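# Pour hazelnuts from bowl into glass jar

## Task

Transfer all the hazelnuts from the small bowl into the open glass jar (pouring is allowed). Afterwards the bowl has to rest directly on the table, either way up, and the jar has to be upright and standing directly on the table. The attempt fails if either the bowl or the jar is released or falls while nothing lies within a few millimetres beneath it. Nothing may count as finished if it only stays in place because the robot holds it. At the end, release everything and pull the hand away.

## Robot and tools

Robot: a single six-joint arm carrying a five-finger right hand. The only camera is cam_wrist (504x504 pixels), mounted on the wrist. There may be a reference image, which show_instructions displays.

Frames. The scene frame has its origin on the table surface beneath the arm base. +z is up, and +y is to the left when facing along +x. Result positions are in metres and orientations are quaternions (w,x,y,z). The printed position may be slightly off, more so at long reach.

The hand point sits 0.05 m in front of the palm, at the spot where index pad and thumb tip meet in a pinch. Its axes are:
- +z runs along the straightened fingers, which extend 0.06-0.07 m past the point.
- +y points out of the palm.
- +x runs across the palm toward the little finger.

Across the palm, the hand reaches 0.08 m on the little-finger side. On the thumb side it reaches 0.02 m with the thumb tucked in front, and up to 0.09 m otherwise. A wrist bracket on the little-finger side sticks out 0.03 m beyond the point along +y and 0.11 m across the palm, and it can snag on things. Rotating the hand shifts the point slightly.

The row: 14 numbers, each from -1 to 1, in this order:
- dx, dy, dz, rx, ry, rz
- little, ring, middle, index, thumb_bend, thumb_turn
- force_limit, speed

The first six are an offset, not a pose. They are expressed in the hand point's own axes and counted from the hand point pose in the latest result that reports it. If no such result exists yet in the scene, or for later calls within the same reply, they count from wherever the robot is when the action begins. Scale: 1.0 equals 0.6 m or 180 degrees. rx, ry, rz together form one rotation vector. Every row in an action uses that same starting reference; rows do not add up. All zeros therefore pulls the hand back to the reference; it is not a pause.

The finger numbers are absolute targets:
- little, ring, middle, index: +1 straight, -1 curled into the palm.
- thumb_bend: +1 straight, -1 fully bent.
- thumb_turn: +1 beside the palm, -1 opposite the fingers.

A pinch is roughly index -0.22, thumb_bend -0.75, thumb_turn -0.57. To wrap an object 0.035-0.08 m wide across the palm, turn the thumb in front first, before reaching it. The object's centre then sits on the wrist side of the point.

force_limit is the fingertip load at which a closing motor halts. It runs linearly from about 0 N at -1 to 10 N at +1 (15 N for both thumb motors) and has no effect on opening. speed runs from nearly zero at -1 to full at +1; at full speed a complete finger stroke takes 0.6 s. For a gentle grip, close with speed at -0.9 or lower. A motor moves only when its target changes by at least 0.01, and it locks once finished. Resending the same numbers keeps the grip. To squeeze harder, raise force_limit and send a target more closed than hand_measured. To loosen, send a target more open than hand_measured.

Tools:
- execute_actions {actions, pictures}. actions holds at most one item. An empty list just reports the state. {"rows": [...], "steps": n} runs 1-15 rows, with steps up to 15, each step 1/30 s. The last row repeats to fill the remaining steps. {"steps": n} with no rows waits up to 300 steps, counted from the previous result, so thinking time is included.
- move {target, speed, stop_force}. target is one 14-number row with the same offset rules, followed along a straight path lasting 0.5-10 s. speed is in m/s, 0.002-0.5, default 0.25; turning is capped at twice that value in rad/s. stop_force is optional, 13-80 N. It ends the path once the wrist sensor feels that much extra push against the motion for two steps in a row; the arm then backs up two steps and holds. It is only reliable on moves that do not rotate, and only with very slow speed. Leave it out when moving away from a surface the hand is pressing on. The path does not avoid obstacles, and the hand can overshoot and lag.
- wait {seconds 0-10}.
- zoom_image {camera "cam_wrist", region [x0,y0,x1,y1]}: pixel coordinates with the origin at the top left, at most 504x504.
- show_instructions.
- finished_scene {scene}: ends the scene and grades it, and cannot be undone.

Control behaviour. Every step, the commanded pose is clipped to within 100 mm and 16 degrees of the measured pose. Motion trails commands by about 0.17 s. After an action the arm moves only to the last clipped pose, so a distant target may need further calls. The simulation keeps running between calls.

Reading results. The state line gives pose and velocities. Wrist force and Wrist torque are in the hand point's axes. They carry noise of up to 3.4 N sd plus a fixed offset of up to about 5.5 N, and saturate near 100 N. "no reading" is normal at the start. hand_measured, hand_stopped_by (moving, target, force, stalled, fault) and hand_load_n each list six values in motor order. A grip that has slipped shows up as loads dropping toward 0. "Hand target" is the pose the controller is currently chasing. "pose unreachable" or HELD means the clearance check changed or blocked the command. The move line reports the ending (done, off_target, moving, held, fault, contact) and any limits (paced = the pose was clipped; held = some steps were blocked, after which motion may speed up).

Things to avoid:
- Hitting too hard. The arm is stiff, and aiming even slightly past a firm contact can trigger a fault.
- Joint torque above its load limit (shoulder 293, elbow 133, wrists 48 N m), or any outside force of 150 N. Either stops the arm for 10 s.
- Motors overheating from long holds. A warning appears at 70 °C, and braking at 85 °C.
- Dropping the bowl or jar, letting anything fall off the table, and fast collisions.

Loose objects may occasionally be nudged by outside pushes.

Each tool is called after "Emit:" by a JSON object that holds its "method" and its "body", one argument or row to a line.

Reference images:

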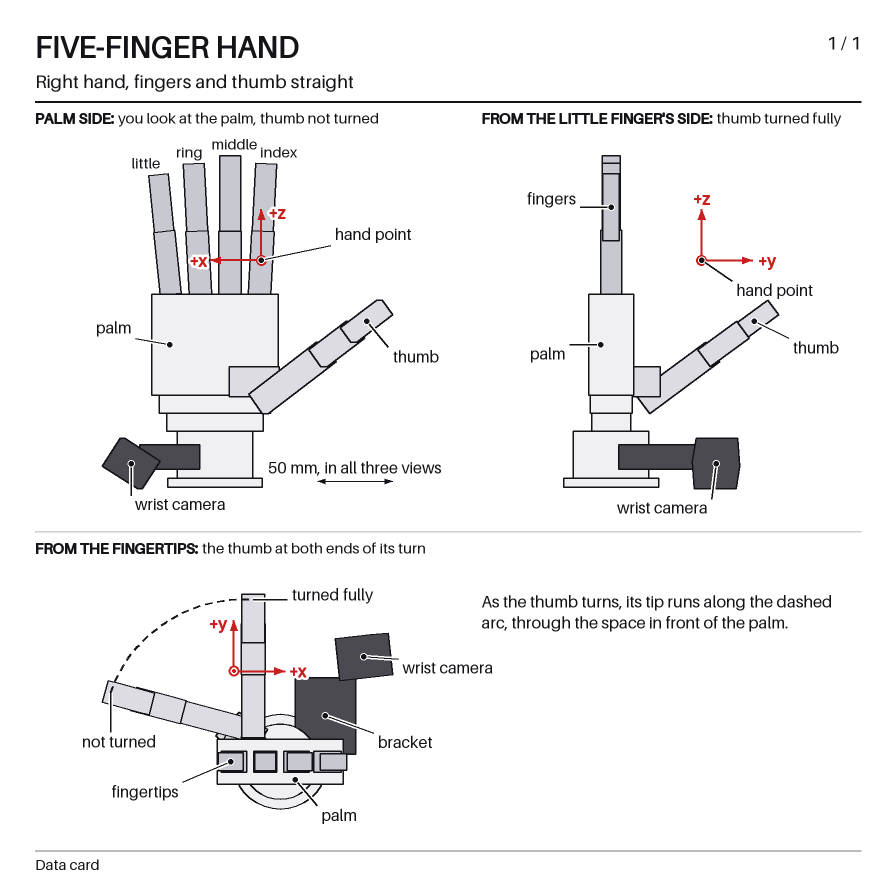

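## Session

Emit:
{"method": "execute_actions", "body": {
  "actions": []
}}

Scene clock: 0.00 s of 6000.00 s.
end_effector_position=(+0.7294, +0.0168, +0.2289) hand_measured=(+1.000, +1.000, +1.000, +1.000, +1.000, +1.000) hand_load_n=(+0.0, +0.0, +0.0, +0.0, +0.0, +0.0) hand_stopped_by=(target, target, target, target, target, target) hand_force_limit=0.00 hand_speed=-0.80 end_effector_quat_wxyz=(-0.043, -0.621, +0.782, +0.027) end_effector_velocity=(-0.000, -0.000, -0.000) end_effector_angular_velocity=(-0.002, +0.001, +0.001)
Joint positions: [-0.215 -0.867  1.335  1.194  1.608 -3.157]
Joint velocities: [ 0.001  0.     0.    -0.     0.002 -0.   ]
Motor temperatures (°C, as the motors report them): [29 29 29 34 37 32]
Wrist force (N, on the end effector, along its own x y z axes, offset not removed): no reading
Wrist torque (N m, same axes, about the end effector's origin, offset not removed): no reading
Hand target: +0.729, +0.017, +0.229; -0.043, -0.621, +0.782, +0.027

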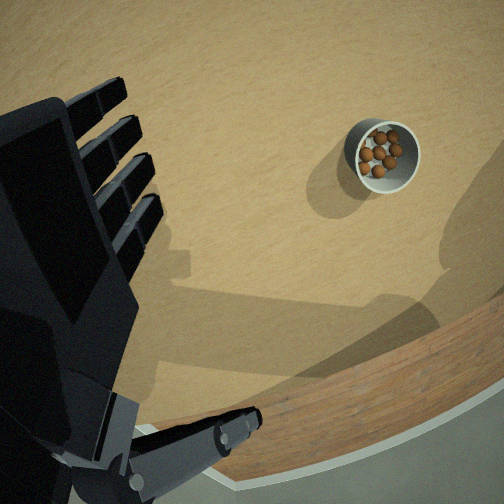

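Emit:
{"method": "move", "body": {
  "target": [0,0.25,-0.15,0,0,0,1,1,1,1,1,1,0,0.5],
  "speed": 0.3
}}

Scene clock: 30.60 s of 6000.00 s.
end_effector_position=(+0.5931, +0.0518, +0.3324) hand_measured=(+1.000, +1.000, +1.000, +1.000, +1.000, +1.000) hand_load_n=(+0.0, +0.0, +0.0, +0.0, +0.0, +0.0) hand_stopped_by=(target, target, target, target, target, target) hand_force_limit=0.00 hand_speed=0.50 end_effector_quat_wxyz=(-0.043, -0.621, +0.782, +0.027) end_effector_velocity=(-0.002, +0.001, +0.001) end_effector_angular_velocity=(+0.001, +0.001, -0.001)
Joint positions: [-0.214 -1.15   1.596  1.215  1.607 -3.156]
Joint velocities: [-0.    -0.004  0.004  0.001 -0.001  0.   ]
Motor temperatures (°C, as the motors report them): [29 29 29 34 37 32]
Wrist force (N, on the end effector, along its own x y z axes, offset not removed): [0.3 -1.0 -2.9]
Wrist torque (N m, same axes, about the end effector's origin, offset not removed): [0.17 -0.11 0.12]
Hand target: +0.593, +0.052, +0.333; -0.043, -0.621, +0.782, +0.027
Off the commanded pose: 0.000 m, 0 deg.
After step 90, 26.30 s passed at rest.
move: done

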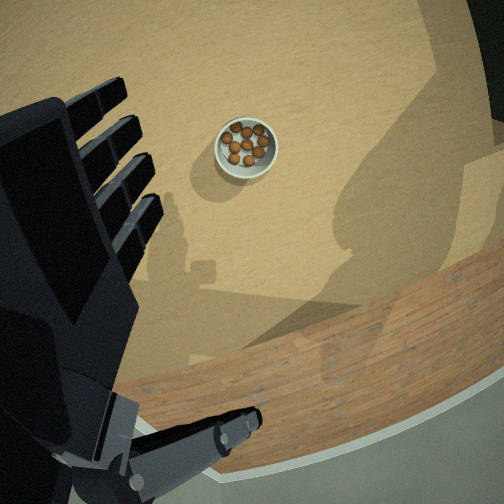

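Emit:
{"method": "move", "body": {
  "target": [0,0,0,0,0,0.9,1,1,1,1,1,1,0,0.5],
  "speed": 0.5
}}

Scene clock: 87.87 s of 6000.00 s.
end_effector_position=(+0.5931, +0.0518, +0.3323) hand_measured=(+1.000, +1.000, +1.000, +1.000, +1.000, +1.000) hand_load_n=(+0.0, +0.0, +0.0, +0.0, +0.0, +0.0) hand_stopped_by=(target, target, target, target, target, target) hand_force_limit=0.00 hand_speed=0.50 end_effector_quat_wxyz=(-0.033, +0.675, +0.736, -0.038) end_effector_velocity=(+0.000, +0.000, +0.000) end_effector_angular_velocity=(-0.002, -0.000, -0.012)
Joint positions: [-0.138 -1.323  1.818  1.168  1.6   -0.255]
Joint velocities: [ 0.002  0.001 -0.002  0.001  0.     0.015]
Motor temperatures (°C, as the motors report them): [29 29 29 34 37 32]
Wrist force (N, on the end effector, along its own x y z axes, offset not removed): [1.2 0.6 -2.6]
Wrist torque (N m, same axes, about the end effector's origin, offset not removed): [0.45 -0.24 0.26]
Hand target: +0.593, +0.052, +0.332; -0.033, +0.675, +0.736, -0.038
Off the commanded pose: 0.000 m, 0 deg.
After step 90, 50.73 s passed at rest.
move: done

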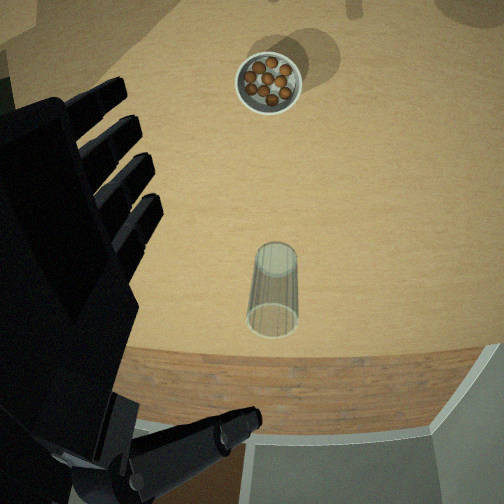

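Emit:
{"method": "zoom_image", "body": {
  "camera": "cam_wrist",
  "region": [200, 30, 360, 190]
}}

Emit:
{"method": "zoom_image", "body": {
  "camera": "cam_wrist",
  "region": [200, 210, 360, 370]
}}

Region (200, 30, 360, 190) of cam_wrist's 504x504 image, scaled by 3.150, with more detail than that image has.

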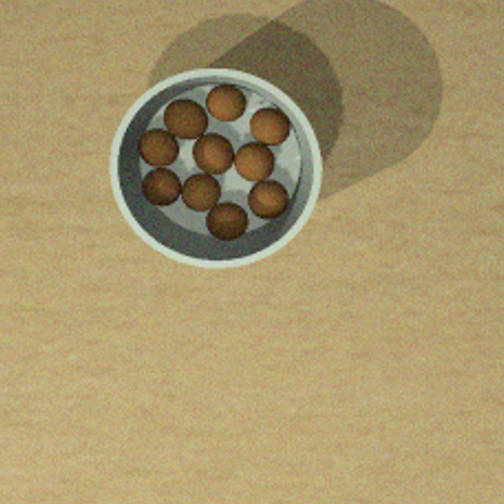

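Region (200, 210, 360, 370) of cam_wrist's 504x504 image, scaled by 3.150, with more detail than that image has.

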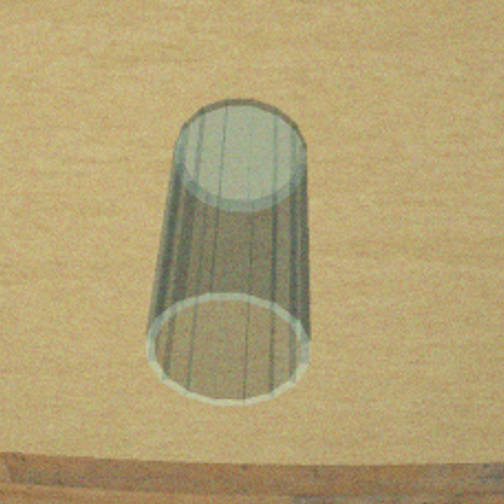

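Emit:
{"method": "move", "body": {
  "target": [0.1495,-0.168,0.34,-0.438,0.3208,0.4873,1,1,1,1,1,-1,0,0.5],
  "speed": 0.3
}}

Scene clock: 212.30 s of 6000.00 s.
end_effector_position=(+0.4648, +0.1301, +0.1396) hand_measured=(+1.000, +1.000, +1.000, +1.000, +1.000, -1.000) hand_load_n=(+0.0, +0.0, +0.0, +0.0, +0.0, +0.0) hand_stopped_by=(target, target, target, target, target, target) hand_force_limit=0.00 hand_speed=0.50 end_effector_quat_wxyz=(+0.083, +0.760, -0.100, +0.637) end_effector_velocity=(+0.001, +0.001, -0.000) end_effector_angular_velocity=(+0.002, -0.010, -0.012)
Joint positions: [ 0.336 -1.362  2.587 -1.023  2.128  1.677]
Joint velocities: [ 0.009  0.01  -0.005 -0.013  0.021  0.003]
Motor temperatures (°C, as the motors report them): [29 29 29 34 37 32]
Wrist force (N, on the end effector, along its own x y z axes, offset not removed): [-1.5 -0.3 -3.0]
Wrist torque (N m, same axes, about the end effector's origin, offset not removed): [0.44 0.08 0.04]
Hand target: +0.465, +0.130, +0.140; +0.084, +0.759, -0.101, +0.637
Off the commanded pose: 0.000 m, 0 deg.
After step 90, 117.00 s passed at rest.
move: done

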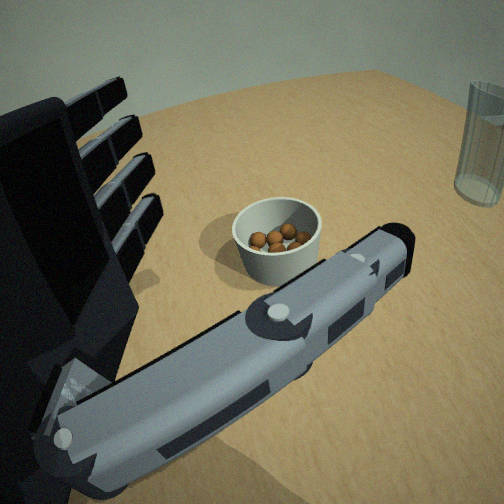

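Emit:
{"method": "zoom_image", "body": {
  "camera": "cam_wrist",
  "region": [200, 170, 360, 330]
}}

Region (200, 170, 360, 330) of cam_wrist's 504x504 image, scaled by 3.150, with more detail than that image has.

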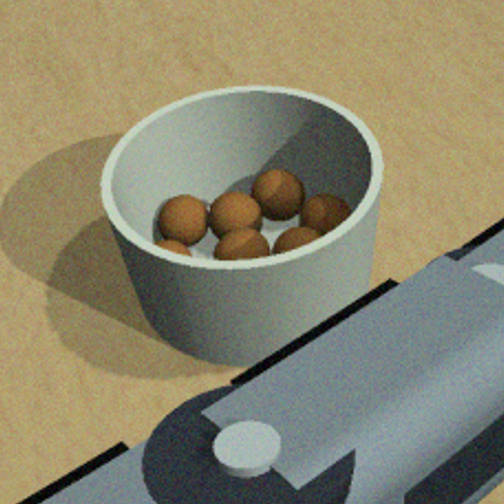

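Emit:
{"method": "move", "body": {
  "target": [-0.1477,0,0.026,0,0,0,1,1,1,1,1,-1,0,0.5],
  "speed": 0.15
}}

Scene clock: 318.77 s of 6000.00 s.
end_effector_position=(+0.4647, +0.1302, +0.0502) hand_measured=(+1.000, +1.000, +1.000, +1.000, +1.000, -1.000) hand_load_n=(+0.0, +0.0, +0.0, +0.0, +0.0, +0.0) hand_stopped_by=(target, target, target, target, target, target) hand_force_limit=0.00 hand_speed=0.50 end_effector_quat_wxyz=(+0.083, +0.760, -0.100, +0.637) end_effector_velocity=(+0.000, +0.000, -0.003) end_effector_angular_velocity=(+0.000, -0.001, +0.001)
Joint positions: [ 0.335 -1.088  2.595 -1.305  2.127  1.678]
Joint velocities: [-0.     0.009  0.    -0.011 -0.002 -0.001]
Motor temperatures (°C, as the motors report them): [29 29 29 34 37 32]
Wrist force (N, on the end effector, along its own x y z axes, offset not removed): [0.7 1.9 -5.0]
Wrist torque (N m, same axes, about the end effector's origin, offset not removed): [0.70 -0.09 0.31]
Hand target: +0.465, +0.130, +0.050; +0.083, +0.760, -0.100, +0.637
Off the commanded pose: 0.001 m, 0 deg.
After step 90, 102.30 s passed at rest.
move: done

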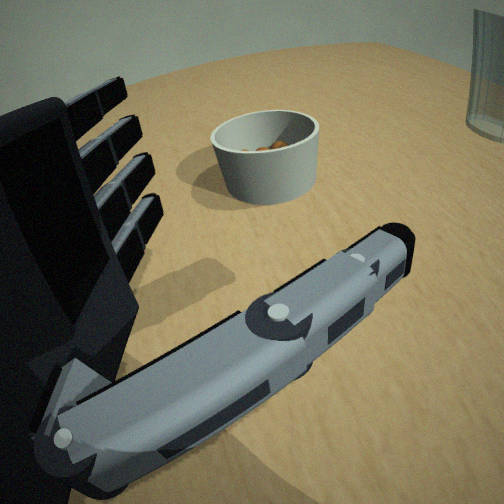

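Emit:
{"method": "zoom_image", "body": {
  "camera": "cam_wrist",
  "region": [190, 80, 350, 240]
}}

Region (190, 80, 350, 240) of cam_wrist's 504x504 image, scaled by 3.150, with more detail than that image has.

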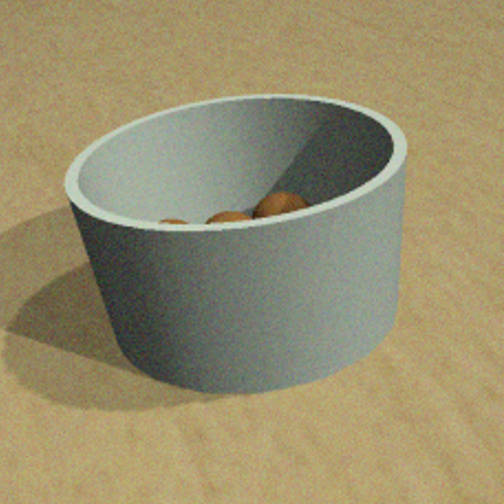

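Emit:
{"method": "move", "body": {
  "target": [-0.012,0.0132,0.1165,0,0.0333,0,1,1,1,1,1,-1,0,0.5],
  "speed": 0.1
}}

Scene clock: 433.87 s of 6000.00 s.
end_effector_position=(+0.5278, +0.1054, +0.0310) hand_measured=(+1.000, +1.000, +1.000, +1.000, +1.000, -1.000) hand_load_n=(+0.0, +0.0, +0.0, +0.0, +0.0, +0.0) hand_stopped_by=(target, target, target, target, target, target) hand_force_limit=0.00 hand_speed=0.50 end_effector_quat_wxyz=(+0.089, +0.726, -0.096, +0.676) end_effector_velocity=(+0.002, -0.001, -0.001) end_effector_angular_velocity=(-0.002, -0.002, +0.000)
Joint positions: [ 0.218 -0.953  2.558 -1.531  2.019  1.602]
Joint velocities: [-0.004  0.005 -0.001 -0.006 -0.004 -0.003]
Motor temperatures (°C, as the motors report them): [29 29 29 34 37 32]
Wrist force (N, on the end effector, along its own x y z axes, offset not removed): [-2.1 0.8 -3.1]
Wrist torque (N m, same axes, about the end effector's origin, offset not removed): [0.43 0.35 0.06]
Hand target: +0.528, +0.105, +0.031; +0.089, +0.726, -0.096, +0.676
Off the commanded pose: 0.000 m, 0 deg.
After step 90, 110.87 s passed at rest.
move: done

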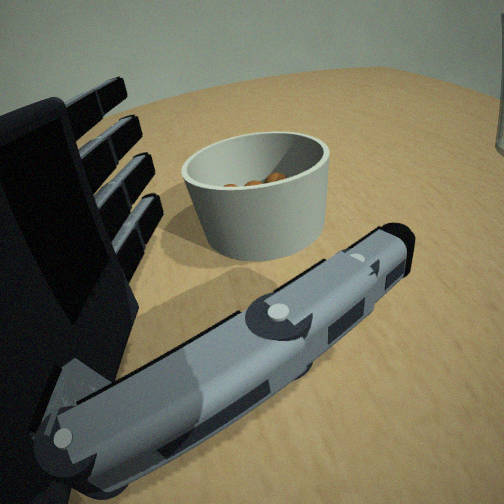

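Emit:
{"method": "move", "body": {
  "target": [-0.004,0,0.0833,0,0,0,1,1,1,1,1,-1,0,0.5],
  "speed": 0.05
}}

Scene clock: 449.20 s of 6000.00 s.
end_effector_position=(+0.5755, +0.0928, +0.0251) hand_measured=(+1.000, +1.000, +1.000, +1.000, +1.000, -1.000) hand_load_n=(+0.0, +0.0, +0.0, +0.0, +0.0, +0.0) hand_stopped_by=(target, target, target, target, target, target) hand_force_limit=0.00 hand_speed=0.50 end_effector_quat_wxyz=(+0.089, +0.726, -0.096, +0.676) end_effector_velocity=(+0.002, +0.000, -0.000) end_effector_angular_velocity=(+0.000, -0.001, +0.001)
Joint positions: [ 0.16  -0.938  2.496 -1.485  1.961  1.598]
Joint velocities: [-0.001  0.001 -0.003  0.    -0.002 -0.   ]
Motor temperatures (°C, as the motors report them): [29 29 29 34 37 32]
Wrist force (N, on the end effector, along its own x y z axes, offset not removed): [-0.2 -1.1 -4.3]
Wrist torque (N m, same axes, about the end effector's origin, offset not removed): [0.12 0.00 0.28]
Hand target: +0.576, +0.093, +0.025; +0.089, +0.726, -0.096, +0.676
Off the commanded pose: 0.000 m, 0 deg.
After step 90, 10.93 s passed at rest.
move: done

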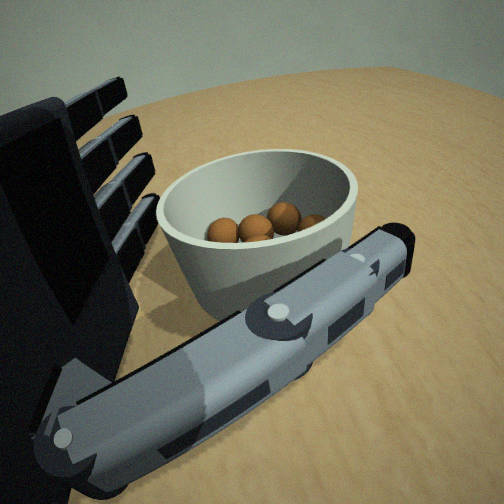

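Emit:
{"method": "move", "body": {
  "target": [0,0.01,0.0133,0,0,0,1,1,1,1,1,-1,0,0.5],
  "speed": 0.03
}}

Scene clock: 469.17 s of 6000.00 s.
end_effector_position=(+0.5814, +0.0852, +0.0245) hand_measured=(+1.000, +1.000, +1.000, +1.000, +1.000, -1.000) hand_load_n=(+0.0, +0.0, +0.0, +0.0, +0.0, +0.0) hand_stopped_by=(target, target, target, target, target, target) hand_force_limit=0.00 hand_speed=0.50 end_effector_quat_wxyz=(+0.089, +0.726, -0.096, +0.676) end_effector_velocity=(+0.001, -0.002, -0.000) end_effector_angular_velocity=(+0.000, -0.000, +0.001)
Joint positions: [ 0.137 -0.937  2.494 -1.485  1.938  1.596]
Joint velocities: [-0.006  0.     0.    -0.001 -0.007 -0.   ]
Motor temperatures (°C, as the motors report them): [29 29 29 34 37 32]
Wrist force (N, on the end effector, along its own x y z axes, offset not removed): [-0.3 2.0 -2.3]
Wrist torque (N m, same axes, about the end effector's origin, offset not removed): [0.67 -0.10 0.24]
Hand target: +0.582, +0.085, +0.024; +0.089, +0.726, -0.096, +0.676
Off the commanded pose: 0.000 m, 0 deg.
After step 90, 16.20 s passed at rest.
move: done

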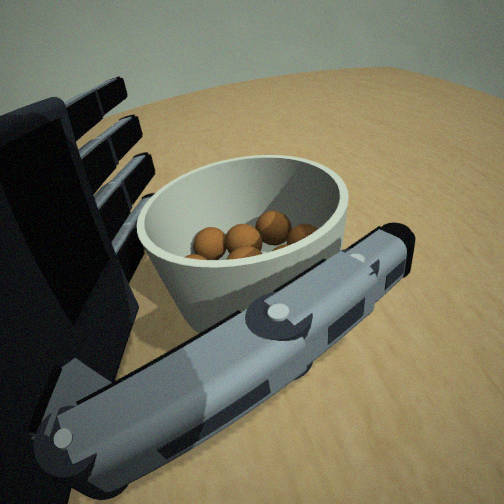

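Emit:
{"method": "move", "body": {
  "target": [0,0,0,0,0,0,1,1,-0.8,-0.8,-0.7,-1,0.3,-0.7]
}}

Scene clock: 482.83 s of 6000.00 s.
end_effector_position=(+0.5815, +0.0852, +0.0245) hand_measured=(+1.000, +1.000, +0.404, +0.372, +0.640, -1.000) hand_load_n=(+0.0, +0.0, +1.0, +9.5, +13.0, +0.0) hand_stopped_by=(target, target, force, force, force, target) hand_force_limit=0.30 hand_speed=-0.70 end_effector_quat_wxyz=(+0.089, +0.726, -0.096, +0.676) end_effector_velocity=(+0.000, +0.000, -0.000) end_effector_angular_velocity=(+0.000, +0.000, +0.001)
Joint positions: [ 0.137 -0.937  2.494 -1.485  1.938  1.596]
Joint velocities: [ 0.001  0.    -0.     0.001 -0.     0.   ]
Motor temperatures (°C, as the motors report them): [29 29 29 34 37 32]
Wrist force (N, on the end effector, along its own x y z axes, offset not removed): [-1.6 2.4 -0.9]
Wrist torque (N m, same axes, about the end effector's origin, offset not removed): [0.55 -0.16 0.30]
Hand target: +0.581, +0.085, +0.024; +0.089, +0.726, -0.096, +0.676
Off the commanded pose: 0.000 m, 0 deg.
After step 90, 9.13 s passed at rest.
move: done

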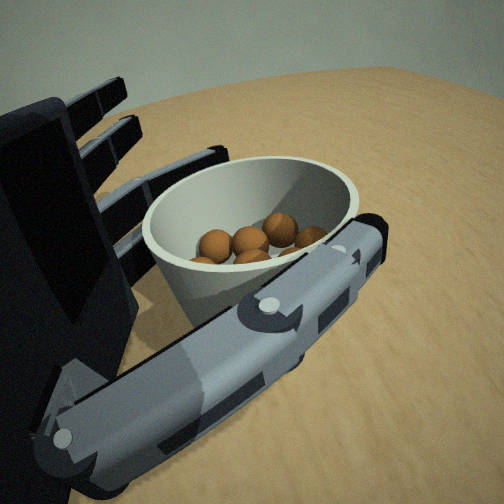

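Emit:
{"method": "move", "body": {
  "target": [0,0,0,0,0,0,1,1,0.62,0.62,0.95,-1,0.3,0.0]
}}

Emit:
{"method": "move", "body": {
  "target": [0,0.015,0.011,0,0,0,1,1,0.62,0.62,0.95,-1,0.3,0.0],
  "speed": 0.02
}}

Scene clock: 509.10 s of 6000.00 s.
end_effector_position=(+0.5814, +0.0852, +0.0245) hand_measured=(+1.000, +1.000, +0.620, +0.620, +0.950, -1.000) hand_load_n=(+0.0, +0.0, +0.0, +0.0, +0.0, +0.0) hand_stopped_by=(target, target, target, target, target, target) hand_force_limit=0.30 hand_speed=0.00 end_effector_quat_wxyz=(+0.089, +0.726, -0.096, +0.676) end_effector_velocity=(-0.000, -0.000, -0.000) end_effector_angular_velocity=(+0.000, +0.001, -0.001)
Joint positions: [ 0.137 -0.937  2.494 -1.485  1.938  1.596]
Joint velocities: [-0.     0.    -0.     0.001  0.001  0.001]
Motor temperatures (°C, as the motors report them): [29 29 29 34 37 32]
Wrist force (N, on the end effector, along its own x y z axes, offset not removed): [1.8 2.3 -3.8]
Wrist torque (N m, same axes, about the end effector's origin, offset not removed): [0.76 -0.33 0.34]
Hand target: +0.581, +0.085, +0.024; +0.089, +0.726, -0.096, +0.676
Off the commanded pose: 0.000 m, 0 deg.
After step 90, 22.57 s passed at rest.
move: done

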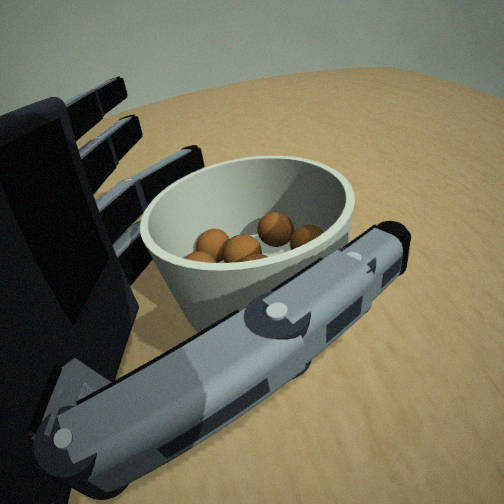

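Scene clock: 509.93 s of 6000.00 s.
end_effector_position=(+0.5854, +0.0751, +0.0240) hand_measured=(+1.000, +1.000, +0.620, +0.620, +0.950, -1.000) hand_load_n=(+0.0, +0.0, +0.0, +0.0, +0.0, +0.0) hand_stopped_by=(target, target, target, target, target, target) hand_force_limit=0.30 hand_speed=0.00 end_effector_quat_wxyz=(+0.089, +0.726, -0.096, +0.676) end_effector_velocity=(-0.000, -0.003, -0.001) end_effector_angular_velocity=(+0.000, +0.001, +0.001)
Joint positions: [ 0.109 -0.936  2.497 -1.49   1.909  1.594]
Joint velocities: [-0.007  0.001  0.003 -0.002 -0.008 -0.   ]
Motor temperatures (°C, as the motors report them): [29 29 29 34 37 32]
Wrist force (N, on the end effector, along its own x y z axes, offset not removed): [1.7 1.6 -4.0]
Wrist torque (N m, same axes, about the end effector's origin, offset not removed): [0.71 -0.31 0.25]
Hand target: +0.585, +0.075, +0.024; +0.089, +0.726, -0.096, +0.676
Off the commanded pose: 0.000 m, 0 deg.
move: done

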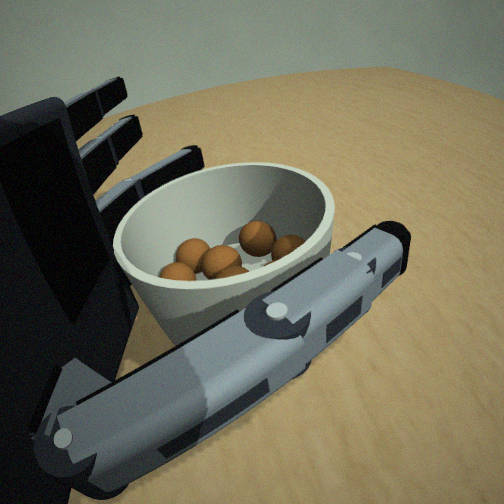

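Now close again.

Emit:
{"method": "move", "body": {
  "target": [0,0,0,0,0,0,1,1,-0.8,-0.8,-0.7,-1,0.4,-0.75]
}}

Scene clock: 514.40 s of 6000.00 s.
end_effector_position=(+0.5853, +0.0751, +0.0240) hand_measured=(+1.000, +1.000, +0.332, +0.306, +0.778, -1.000) hand_load_n=(+0.0, +0.0, +3.0, +9.0, +12.5, +0.0) hand_stopped_by=(target, target, force, force, force, target) hand_force_limit=0.40 hand_speed=-0.75 end_effector_quat_wxyz=(+0.089, +0.726, -0.096, +0.675) end_effector_velocity=(-0.000, -0.001, -0.000) end_effector_angular_velocity=(+0.001, +0.000, -0.000)
Joint positions: [ 0.109 -0.936  2.497 -1.49   1.909  1.594]
Joint velocities: [-0.001 -0.     0.001 -0.001 -0.001  0.001]
Motor temperatures (°C, as the motors report them): [29 29 29 34 37 32]
Wrist force (N, on the end effector, along its own x y z axes, offset not removed): [-2.6 -1.5 -3.4]
Wrist torque (N m, same axes, about the end effector's origin, offset not removed): [0.20 0.09 0.07]
Hand target: +0.585, +0.075, +0.024; +0.089, +0.726, -0.096, +0.676
Off the commanded pose: 0.000 m, 0 deg.
After step 90, 0.43 s passed at rest.
move: done

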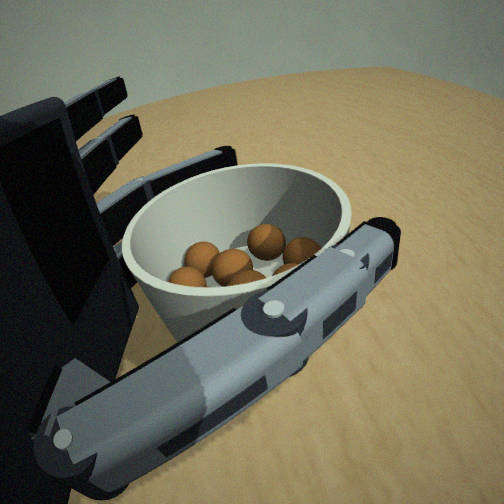

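Emit:
{"method": "move", "body": {
  "target": [0,0,0,0,0,0,1,1,-0.9,-0.8,-0.7,-1,0.6,-0.85]
}}

Scene clock: 524.40 s of 6000.00 s.
end_effector_position=(+0.5854, +0.0751, +0.0240) hand_measured=(+1.000, +1.000, +0.310, +0.306, +0.780, -1.000) hand_load_n=(+0.0, +0.0, +9.0, +5.5, +15.0, +2.0) hand_stopped_by=(target, target, force, force, force, target) hand_force_limit=0.60 hand_speed=-0.85 end_effector_quat_wxyz=(+0.089, +0.726, -0.096, +0.676) end_effector_velocity=(+0.000, -0.000, -0.000) end_effector_angular_velocity=(+0.001, -0.000, +0.001)
Joint positions: [ 0.109 -0.936  2.497 -1.49   1.909  1.594]
Joint velocities: [-0.001 -0.    -0.     0.    -0.002  0.001]
Motor temperatures (°C, as the motors report them): [29 29 29 34 37 32]
Wrist force (N, on the end effector, along its own x y z axes, offset not removed): [-2.1 0.0 -4.4]
Wrist torque (N m, same axes, about the end effector's origin, offset not removed): [0.50 0.03 0.13]
Hand target: +0.585, +0.075, +0.024; +0.089, +0.726, -0.096, +0.675
Off the commanded pose: 0.000 m, 0 deg.
After step 120, 5.30 s passed at rest.
move: done

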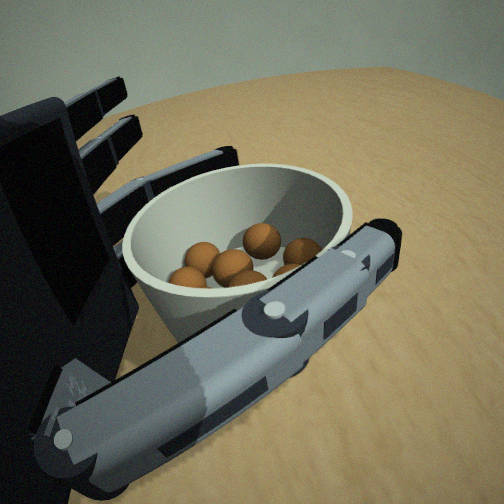

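Emit:
{"method": "move", "body": {
  "target": [0.08,0,0.0056,0,0,0,1,1,-0.9,-0.8,-0.7,-1,0.6,-0.85],
  "speed": 0.05
}}

Scene clock: 533.07 s of 6000.00 s.
end_effector_position=(+0.5917, +0.0733, +0.0712) hand_measured=(+1.000, +1.000, +0.310, +0.306, +0.780, -1.000) hand_load_n=(+0.0, +0.0, +9.0, +5.5, +15.0, +2.0) hand_stopped_by=(target, target, force, force, force, target) hand_force_limit=0.60 hand_speed=-0.85 end_effector_quat_wxyz=(+0.089, +0.726, -0.096, +0.676) end_effector_velocity=(+0.002, -0.000, +0.003) end_effector_angular_velocity=(+0.000, -0.001, +0.000)
Joint positions: [ 0.103 -1.063  2.501 -1.366  1.903  1.593]
Joint velocities: [-0.001 -0.007 -0.002  0.009 -0.001 -0.   ]
Motor temperatures (°C, as the motors report them): [29 29 29 34 37 32]
Wrist force (N, on the end effector, along its own x y z axes, offset not removed): [-0.8 2.1 -4.0]
Wrist torque (N m, same axes, about the end effector's origin, offset not removed): [0.72 -0.19 0.31]
Hand target: +0.592, +0.073, +0.072; +0.089, +0.726, -0.096, +0.676
Off the commanded pose: 0.000 m, 0 deg.
After step 90, 4.30 s passed at rest.
move: done

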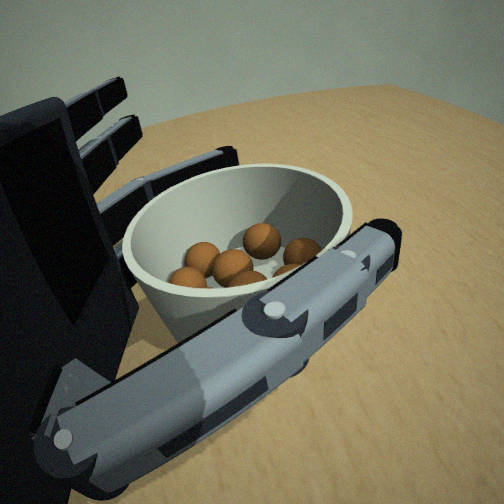

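Emit:
{"method": "move", "body": {
  "target": [0.3235,0.3267,0.1167,0,0,0,1,1,-0.9,-0.8,-0.7,-1,0.6,-0.85],
  "speed": 0.12
}}

Scene clock: 653.27 s of 6000.00 s.
end_effector_position=(+0.6222, -0.1372, +0.2589) hand_measured=(+1.000, +1.000, +0.310, +0.306, +0.780, -1.000) hand_load_n=(+0.0, +0.0, +9.0, +5.5, +15.0, +2.0) hand_stopped_by=(target, target, force, force, force, target) hand_force_limit=0.60 hand_speed=-0.85 end_effector_quat_wxyz=(+0.088, +0.726, -0.096, +0.676) end_effector_velocity=(-0.000, -0.001, +0.001) end_effector_angular_velocity=(-0.000, +0.002, +0.001)
Joint positions: [-0.469 -1.566  2.488 -0.853  1.333  1.554]
Joint velocities: [-0.004 -0.003 -0.001  0.006 -0.006 -0.001]
Motor temperatures (°C, as the motors report them): [29 29 29 34 37 32]
Wrist force (N, on the end effector, along its own x y z axes, offset not removed): [-2.7 1.4 -3.7]
Wrist torque (N m, same axes, about the end effector's origin, offset not removed): [0.67 0.03 0.22]
Hand target: +0.622, -0.137, +0.259; +0.088, +0.726, -0.096, +0.676
Off the commanded pose: 0.001 m, 0 deg.
After step 90, 114.30 s passed at rest.
move: done

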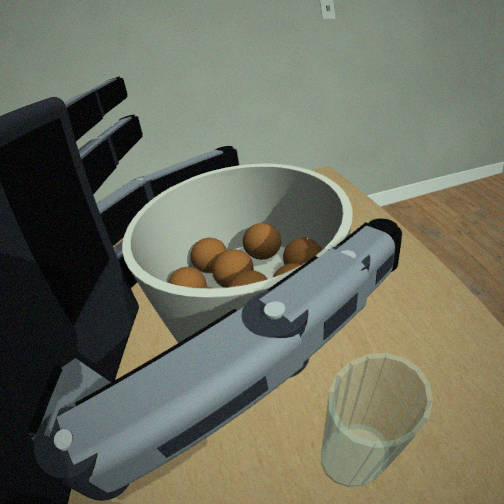

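Emit:
{"method": "zoom_image", "body": {
  "camera": "cam_wrist",
  "region": [290, 330, 464, 504]
}}

Region (290, 330, 464, 504) of cam_wrist's 504x504 image, scaled by 2.897, with more detail than that image has.

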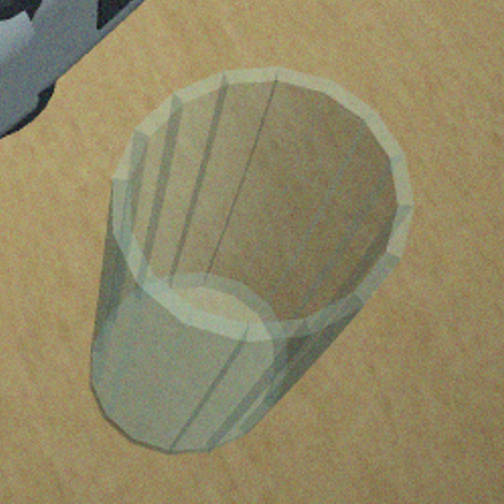

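Emit:
{"method": "move", "body": {
  "target": [-0.032,0.02,-0.008,0,0,0.25,1,1,-0.9,-0.8,-0.7,-1,0.6,-0.85],
  "speed": 0.12
}}

Scene clock: 700.50 s of 6000.00 s.
end_effector_position=(+0.6133, -0.1471, +0.2401) hand_measured=(+1.000, +1.000, +0.310, +0.306, +0.780, -1.000) hand_load_n=(+0.0, +0.0, +9.0, +5.0, +15.5, +1.5) hand_stopped_by=(target, target, force, force, force, target) hand_force_limit=0.60 hand_speed=-0.85 end_effector_quat_wxyz=(-0.176, +0.634, -0.366, +0.658) end_effector_velocity=(-0.000, +0.000, -0.001) end_effector_angular_velocity=(+0.014, -0.004, -0.001)
Joint positions: [-0.619 -1.62   2.499 -0.806  1.184  2.327]
Joint velocities: [-0.004 -0.     0.002 -0.002 -0.004  0.015]
Motor temperatures (°C, as the motors report them): [29 29 29 34 37 32]
Wrist force (N, on the end effector, along its own x y z axes, offset not removed): [0.5 2.7 -5.7]
Wrist torque (N m, same axes, about the end effector's origin, offset not removed): [0.87 -0.28 0.31]
Hand target: +0.613, -0.147, +0.240; -0.177, +0.634, -0.366, +0.658
Off the commanded pose: 0.000 m, 0 deg.
After step 90, 40.57 s passed at rest.
move: done

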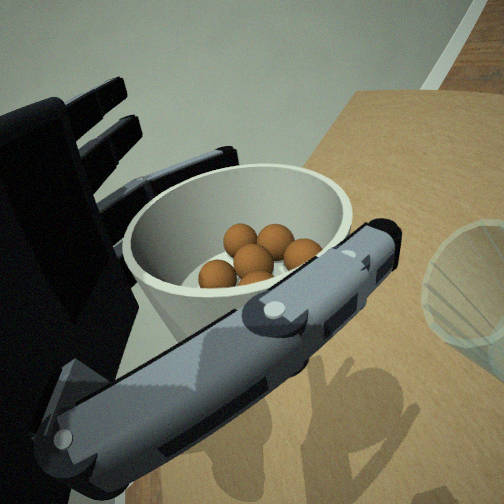

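Emit:
{"method": "zoom_image", "body": {
  "camera": "cam_wrist",
  "region": [344, 200, 504, 400]
}}

Region (344, 200, 504, 400) of cam_wrist's 504x504 image, scaled by 2.520, with more detail than that image has; it fills the left 403 columns of this view, and the rest is white.

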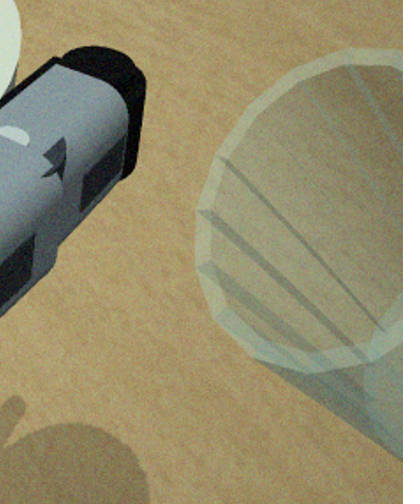

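Emit:
{"method": "move", "body": {
  "target": [-0.0103,0.0455,0.0318,0,0,0,1,1,-0.9,-0.8,-0.7,-1,0.6,-0.85],
  "speed": 0.04
}}

Scene clock: 785.73 s of 6000.00 s.
end_effector_position=(+0.6261, -0.1658, +0.2153) hand_measured=(+1.000, +1.000, +0.310, +0.306, +0.780, -1.000) hand_load_n=(+0.0, +0.0, +9.0, +5.0, +15.5, +1.5) hand_stopped_by=(target, target, force, force, force, target) hand_force_limit=0.60 hand_speed=-0.85 end_effector_quat_wxyz=(-0.176, +0.634, -0.366, +0.658) end_effector_velocity=(+0.001, -0.001, -0.001) end_effector_angular_velocity=(-0.000, +0.000, +0.002)
Joint positions: [-0.639 -1.537  2.488 -0.877  1.163  2.325]
Joint velocities: [-0.001  0.005 -0.001 -0.004 -0.003 -0.   ]
Motor temperatures (°C, as the motors report them): [29 29 29 34 37 32]
Wrist force (N, on the end effector, along its own x y z axes, offset not removed): [-0.7 2.5 -1.8]
Wrist torque (N m, same axes, about the end effector's origin, offset not removed): [0.51 -0.15 0.13]
Hand target: +0.626, -0.166, +0.215; -0.176, +0.634, -0.366, +0.658
Off the commanded pose: 0.000 m, 0 deg.
After step 90, 81.00 s passed at rest.
move: done

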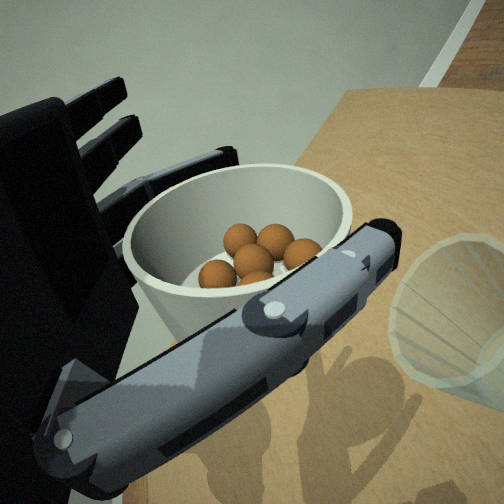

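Emit:
{"method": "zoom_image", "body": {
  "camera": "cam_wrist",
  "region": [320, 200, 504, 430]
}}

Region (320, 200, 504, 430) of cam_wrist's 504x504 image, scaled by 2.191, with more detail than that image has; it fills the left 403 columns of this view, and the rest is white.

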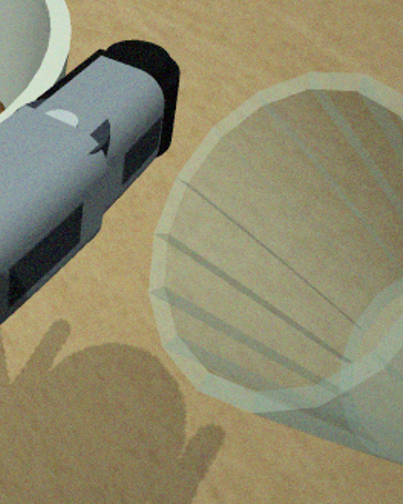

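Emit:
{"method": "move", "body": {
  "target": [0,0,-0.1667,0,0,0,1,1,-0.9,-0.8,-0.7,-1,0.6,-0.85],
  "speed": 0.08
}}

Scene clock: 818.50 s of 6000.00 s.
end_effector_position=(+0.5302, -0.1401, +0.2223) hand_measured=(+1.000, +1.000, +0.310, +0.306, +0.780, -1.000) hand_load_n=(+0.0, +0.0, +9.0, +5.0, +15.5, +1.5) hand_stopped_by=(target, target, force, force, force, target) hand_force_limit=0.60 hand_speed=-0.85 end_effector_quat_wxyz=(-0.176, +0.634, -0.366, +0.658) end_effector_velocity=(-0.003, +0.001, +0.000) end_effector_angular_velocity=(-0.001, +0.001, +0.003)
Joint positions: [-0.803 -1.766  2.665 -0.819  1.     2.311]
Joint velocities: [-0.008 -0.009  0.005  0.005 -0.01  -0.002]
Motor temperatures (°C, as the motors report them): [29 29 29 34 37 32]
Wrist force (N, on the end effector, along its own x y z axes, offset not removed): [-1.0 -0.1 -3.9]
Wrist torque (N m, same axes, about the end effector's origin, offset not removed): [0.18 0.01 0.16]
Hand target: +0.530, -0.140, +0.222; -0.176, +0.634, -0.366, +0.658
Off the commanded pose: 0.000 m, 0 deg.
After step 90, 28.03 s passed at rest.
move: done

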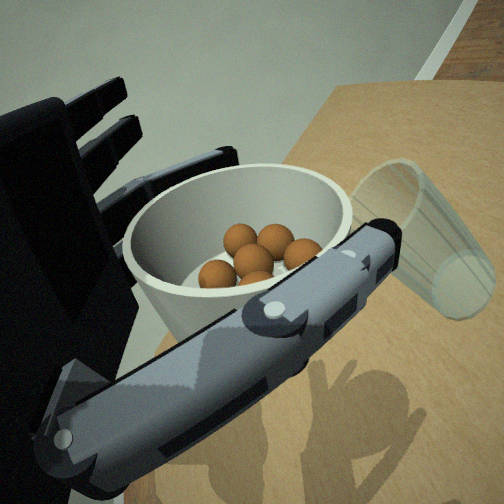

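Emit:
{"method": "zoom_image", "body": {
  "camera": "cam_wrist",
  "region": [330, 140, 504, 340]
}}

Region (330, 140, 504, 340) of cam_wrist's 504x504 image, scaled by 2.520, with more detail than that image has; it fills the left 438 columns of this view, and the rest is white.

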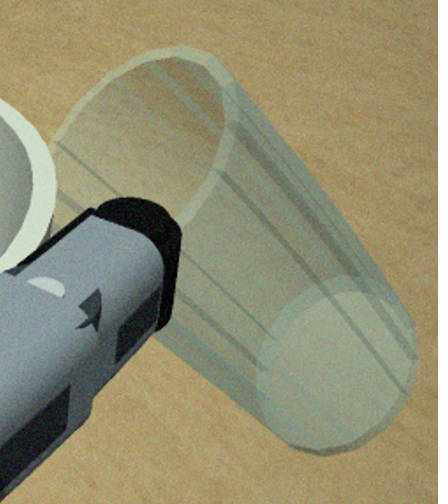

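Emit:
{"method": "move", "body": {
  "target": [-0.0168,0.0088,0.1545,0,0,0.0833,1,1,-0.9,-0.8,-0.7,-1,0.6,-0.85],
  "speed": 0.06
}}

Scene clock: 906.80 s of 6000.00 s.
end_effector_position=(+0.6193, -0.1604, +0.2050) hand_measured=(+1.000, +1.000, +0.310, +0.306, +0.780, -1.000) hand_load_n=(+0.0, +0.0, +9.0, +5.0, +15.5, +1.5) hand_stopped_by=(target, target, force, force, force, target) hand_force_limit=0.60 hand_speed=-0.85 end_effector_quat_wxyz=(-0.260, +0.581, -0.445, +0.630) end_effector_velocity=(+0.002, -0.000, -0.000) end_effector_angular_velocity=(+0.006, -0.002, +0.000)
Joint positions: [-0.686 -1.535  2.508 -0.897  1.117  2.582]
Joint velocities: [ 0.002  0.005 -0.004 -0.002  0.001  0.006]
Motor temperatures (°C, as the motors report them): [29 29 29 34 37 32]
Wrist force (N, on the end effector, along its own x y z axes, offset not removed): [1.6 0.9 -6.7]
Wrist torque (N m, same axes, about the end effector's origin, offset not removed): [0.57 -0.29 0.30]
Hand target: +0.620, -0.160, +0.205; -0.261, +0.581, -0.446, +0.629
Off the commanded pose: 0.000 m, 0 deg.
After step 90, 82.70 s passed at rest.
move: done

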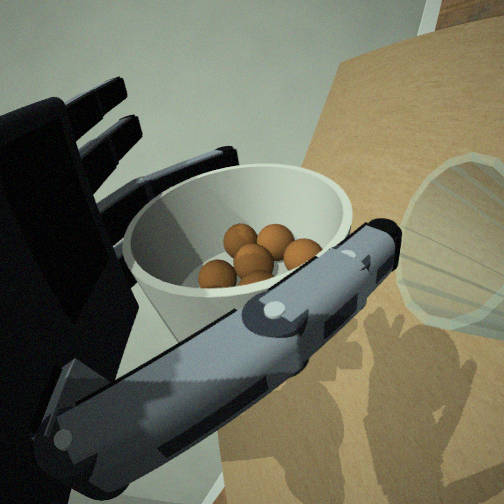

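Emit:
{"method": "move", "body": {
  "target": [0.0095,0.0055,0,0,0,0.0833,1,1,-0.9,-0.8,-0.7,-1,0.6,-0.85],
  "speed": 0.03
}}

Scene clock: 923.37 s of 6000.00 s.
end_effector_position=(+0.6177, -0.1667, +0.2050) hand_measured=(+1.000, +1.000, +0.310, +0.306, +0.780, -1.000) hand_load_n=(+0.0, +0.0, +9.0, +5.0, +15.5, +1.0) hand_stopped_by=(target, target, force, force, force, target) hand_force_limit=0.60 hand_speed=-0.85 end_effector_quat_wxyz=(-0.340, +0.518, -0.517, +0.590) end_effector_velocity=(+0.001, -0.002, +0.001) end_effector_angular_velocity=(+0.013, -0.005, -0.002)
Joint positions: [-0.749 -1.532  2.508 -0.899  1.054  2.837]
Joint velocities: [-0.004  0.    -0.003  0.    -0.003  0.014]
Motor temperatures (°C, as the motors report them): [29 29 29 34 37 32]
Wrist force (N, on the end effector, along its own x y z axes, offset not removed): [-1.3 2.3 -3.6]
Wrist torque (N m, same axes, about the end effector's origin, offset not removed): [0.45 0.12 0.14]
Hand target: +0.618, -0.167, +0.205; -0.340, +0.518, -0.517, +0.590
Off the commanded pose: 0.000 m, 0 deg.
After step 90, 9.00 s passed at rest.
move: done

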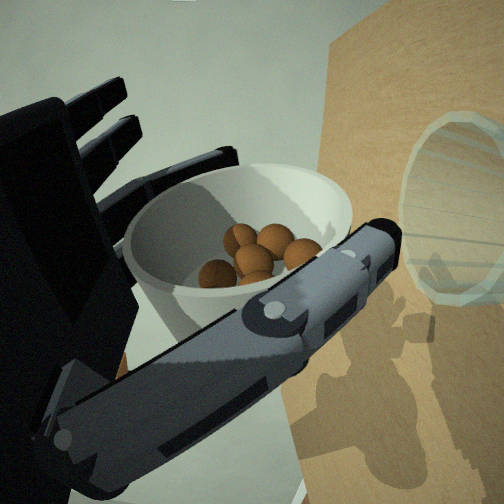

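Emit:
{"method": "move", "body": {
  "target": [0.0097,0.0026,0,0,0,0.0556,1,1,-0.9,-0.8,-0.7,-1,0.6,-0.85],
  "speed": 0.02
}}

Scene clock: 945.40 s of 6000.00 s.
end_effector_position=(+0.6162, -0.1725, +0.2051) hand_measured=(+1.000, +1.000, +0.310, +0.306, +0.780, -1.000) hand_load_n=(+0.0, +0.0, +9.0, +5.0, +15.5, +1.0) hand_stopped_by=(target, target, force, force, force, target) hand_force_limit=0.60 hand_speed=-0.85 end_effector_quat_wxyz=(+0.390, -0.472, +0.560, -0.559) end_effector_velocity=(+0.000, -0.000, +0.000) end_effector_angular_velocity=(+0.006, -0.003, +0.000)
Joint positions: [-0.794 -1.522  2.508 -0.906  1.01   3.006]
Joint velocities: [-0.002  0.001  0.    -0.002 -0.003  0.007]
Motor temperatures (°C, as the motors report them): [29 29 29 34 37 32]
Wrist force (N, on the end effector, along its own x y z axes, offset not removed): [2.0 3.8 -5.2]
Wrist torque (N m, same axes, about the end effector's origin, offset not removed): [0.73 -0.34 0.27]
Hand target: +0.616, -0.172, +0.205; +0.390, -0.471, +0.560, -0.559
Off the commanded pose: 0.000 m, 0 deg.
After step 90, 14.47 s passed at rest.
move: done

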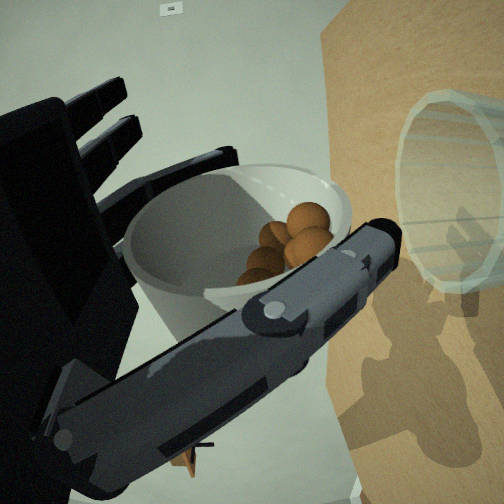

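Emit:
{"method": "zoom_image", "body": {
  "camera": "cam_wrist",
  "region": [220, 80, 504, 320]
}}

Region (220, 80, 504, 320) of cam_wrist's 504x504 image, scaled by 1.775, with more detail than that image has; it fills the top 426 rows of this view, and the rest is white.

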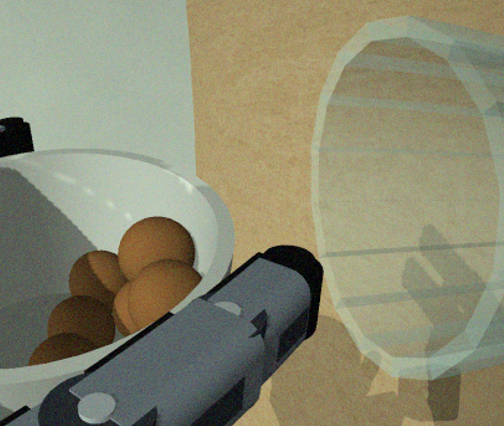

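Emit:
{"method": "move", "body": {
  "target": [0.0067,0.0005,0.0067,0,0,0.039,1,1,-0.9,-0.8,-0.7,-1,0.6,-0.85],
  "speed": 0.015
}}

Scene clock: 977.77 s of 6000.00 s.
end_effector_position=(+0.6190, -0.1773, +0.2048) hand_measured=(+1.000, +1.000, +0.310, +0.306, +0.780, -1.000) hand_load_n=(+0.0, +0.0, +9.0, +5.0, +15.5, +1.0) hand_stopped_by=(target, target, force, force, force, target) hand_force_limit=0.60 hand_speed=-0.85 end_effector_quat_wxyz=(+0.423, -0.437, +0.588, -0.534) end_effector_velocity=(+0.000, -0.001, -0.000) end_effector_angular_velocity=(+0.007, -0.001, -0.001)
Joint positions: [-0.816 -1.505  2.501 -0.915  0.987  3.126]
Joint velocities: [-0.002  0.001 -0.001  0.    -0.002  0.007]
Motor temperatures (°C, as the motors report them): [29 29 29 34 37 32]
Wrist force (N, on the end effector, along its own x y z axes, offset not removed): [0.4 1.4 -2.8]
Wrist torque (N m, same axes, about the end effector's origin, offset not removed): [0.36 -0.08 0.19]
Hand target: +0.619, -0.177, +0.205; +0.423, -0.436, +0.588, -0.534
Off the commanded pose: 0.000 m, 0 deg.
After step 130, 23.77 s passed at rest.
move: done

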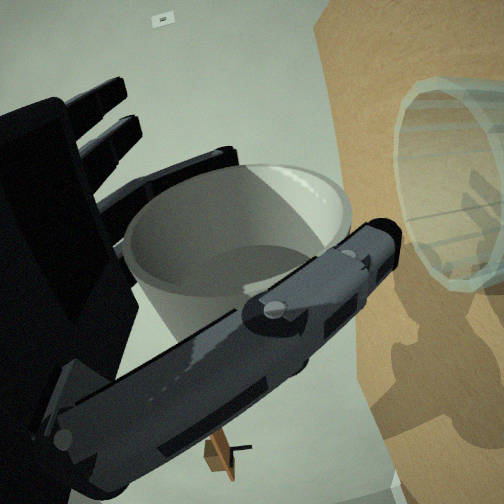

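Emit:
{"method": "zoom_image", "body": {
  "camera": "cam_wrist",
  "region": [260, 60, 504, 340]
}}

Region (260, 60, 504, 340) of cam_wrist's 504x504 image, scaled by 1.800, with more detail than that image has; it fills the left 439 columns of this view, and the rest is white.

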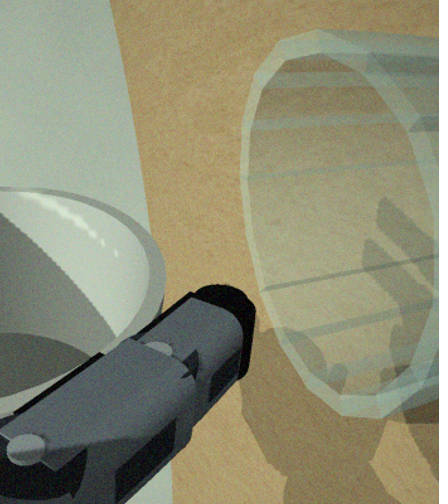

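Emit:
{"method": "move", "body": {
  "target": [0.0155,-0.0005,0,0,0,0.072,1,1,-0.9,-0.8,-0.7,-1,0.6,-0.85],
  "speed": 0.04
}}

Scene clock: 994.30 s of 6000.00 s.
end_effector_position=(+0.6167, -0.1863, +0.2049) hand_measured=(+1.000, +1.000, +0.310, +0.306, +0.780, -1.000) hand_load_n=(+0.0, +0.0, +9.0, +5.0, +15.5, +1.0) hand_stopped_by=(target, target, force, force, force, target) hand_force_limit=0.60 hand_speed=-0.85 end_effector_quat_wxyz=(+0.480, -0.368, +0.633, -0.483) end_effector_velocity=(-0.001, +0.000, -0.001) end_effector_angular_velocity=(+0.015, -0.002, -0.001)
Joint positions: [-0.868 -1.48   2.501 -0.937  0.935  3.345]
Joint velocities: [-0.003  0.002  0.001 -0.    -0.003  0.013]
Motor temperatures (°C, as the motors report them): [29 29 29 34 37 32]
Wrist force (N, on the end effector, along its own x y z axes, offset not removed): [0.0 0.8 -2.9]
Wrist torque (N m, same axes, about the end effector's origin, offset not removed): [0.30 -0.11 0.07]
Hand target: +0.617, -0.186, +0.205; +0.481, -0.367, +0.633, -0.483
Off the commanded pose: 0.000 m, 0 deg.
After step 90, 10.43 s passed at rest.
move: done

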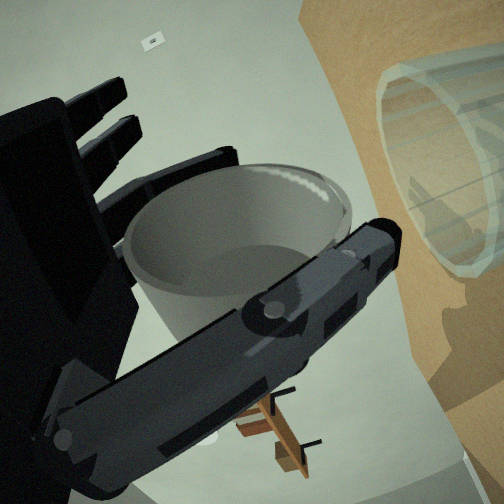

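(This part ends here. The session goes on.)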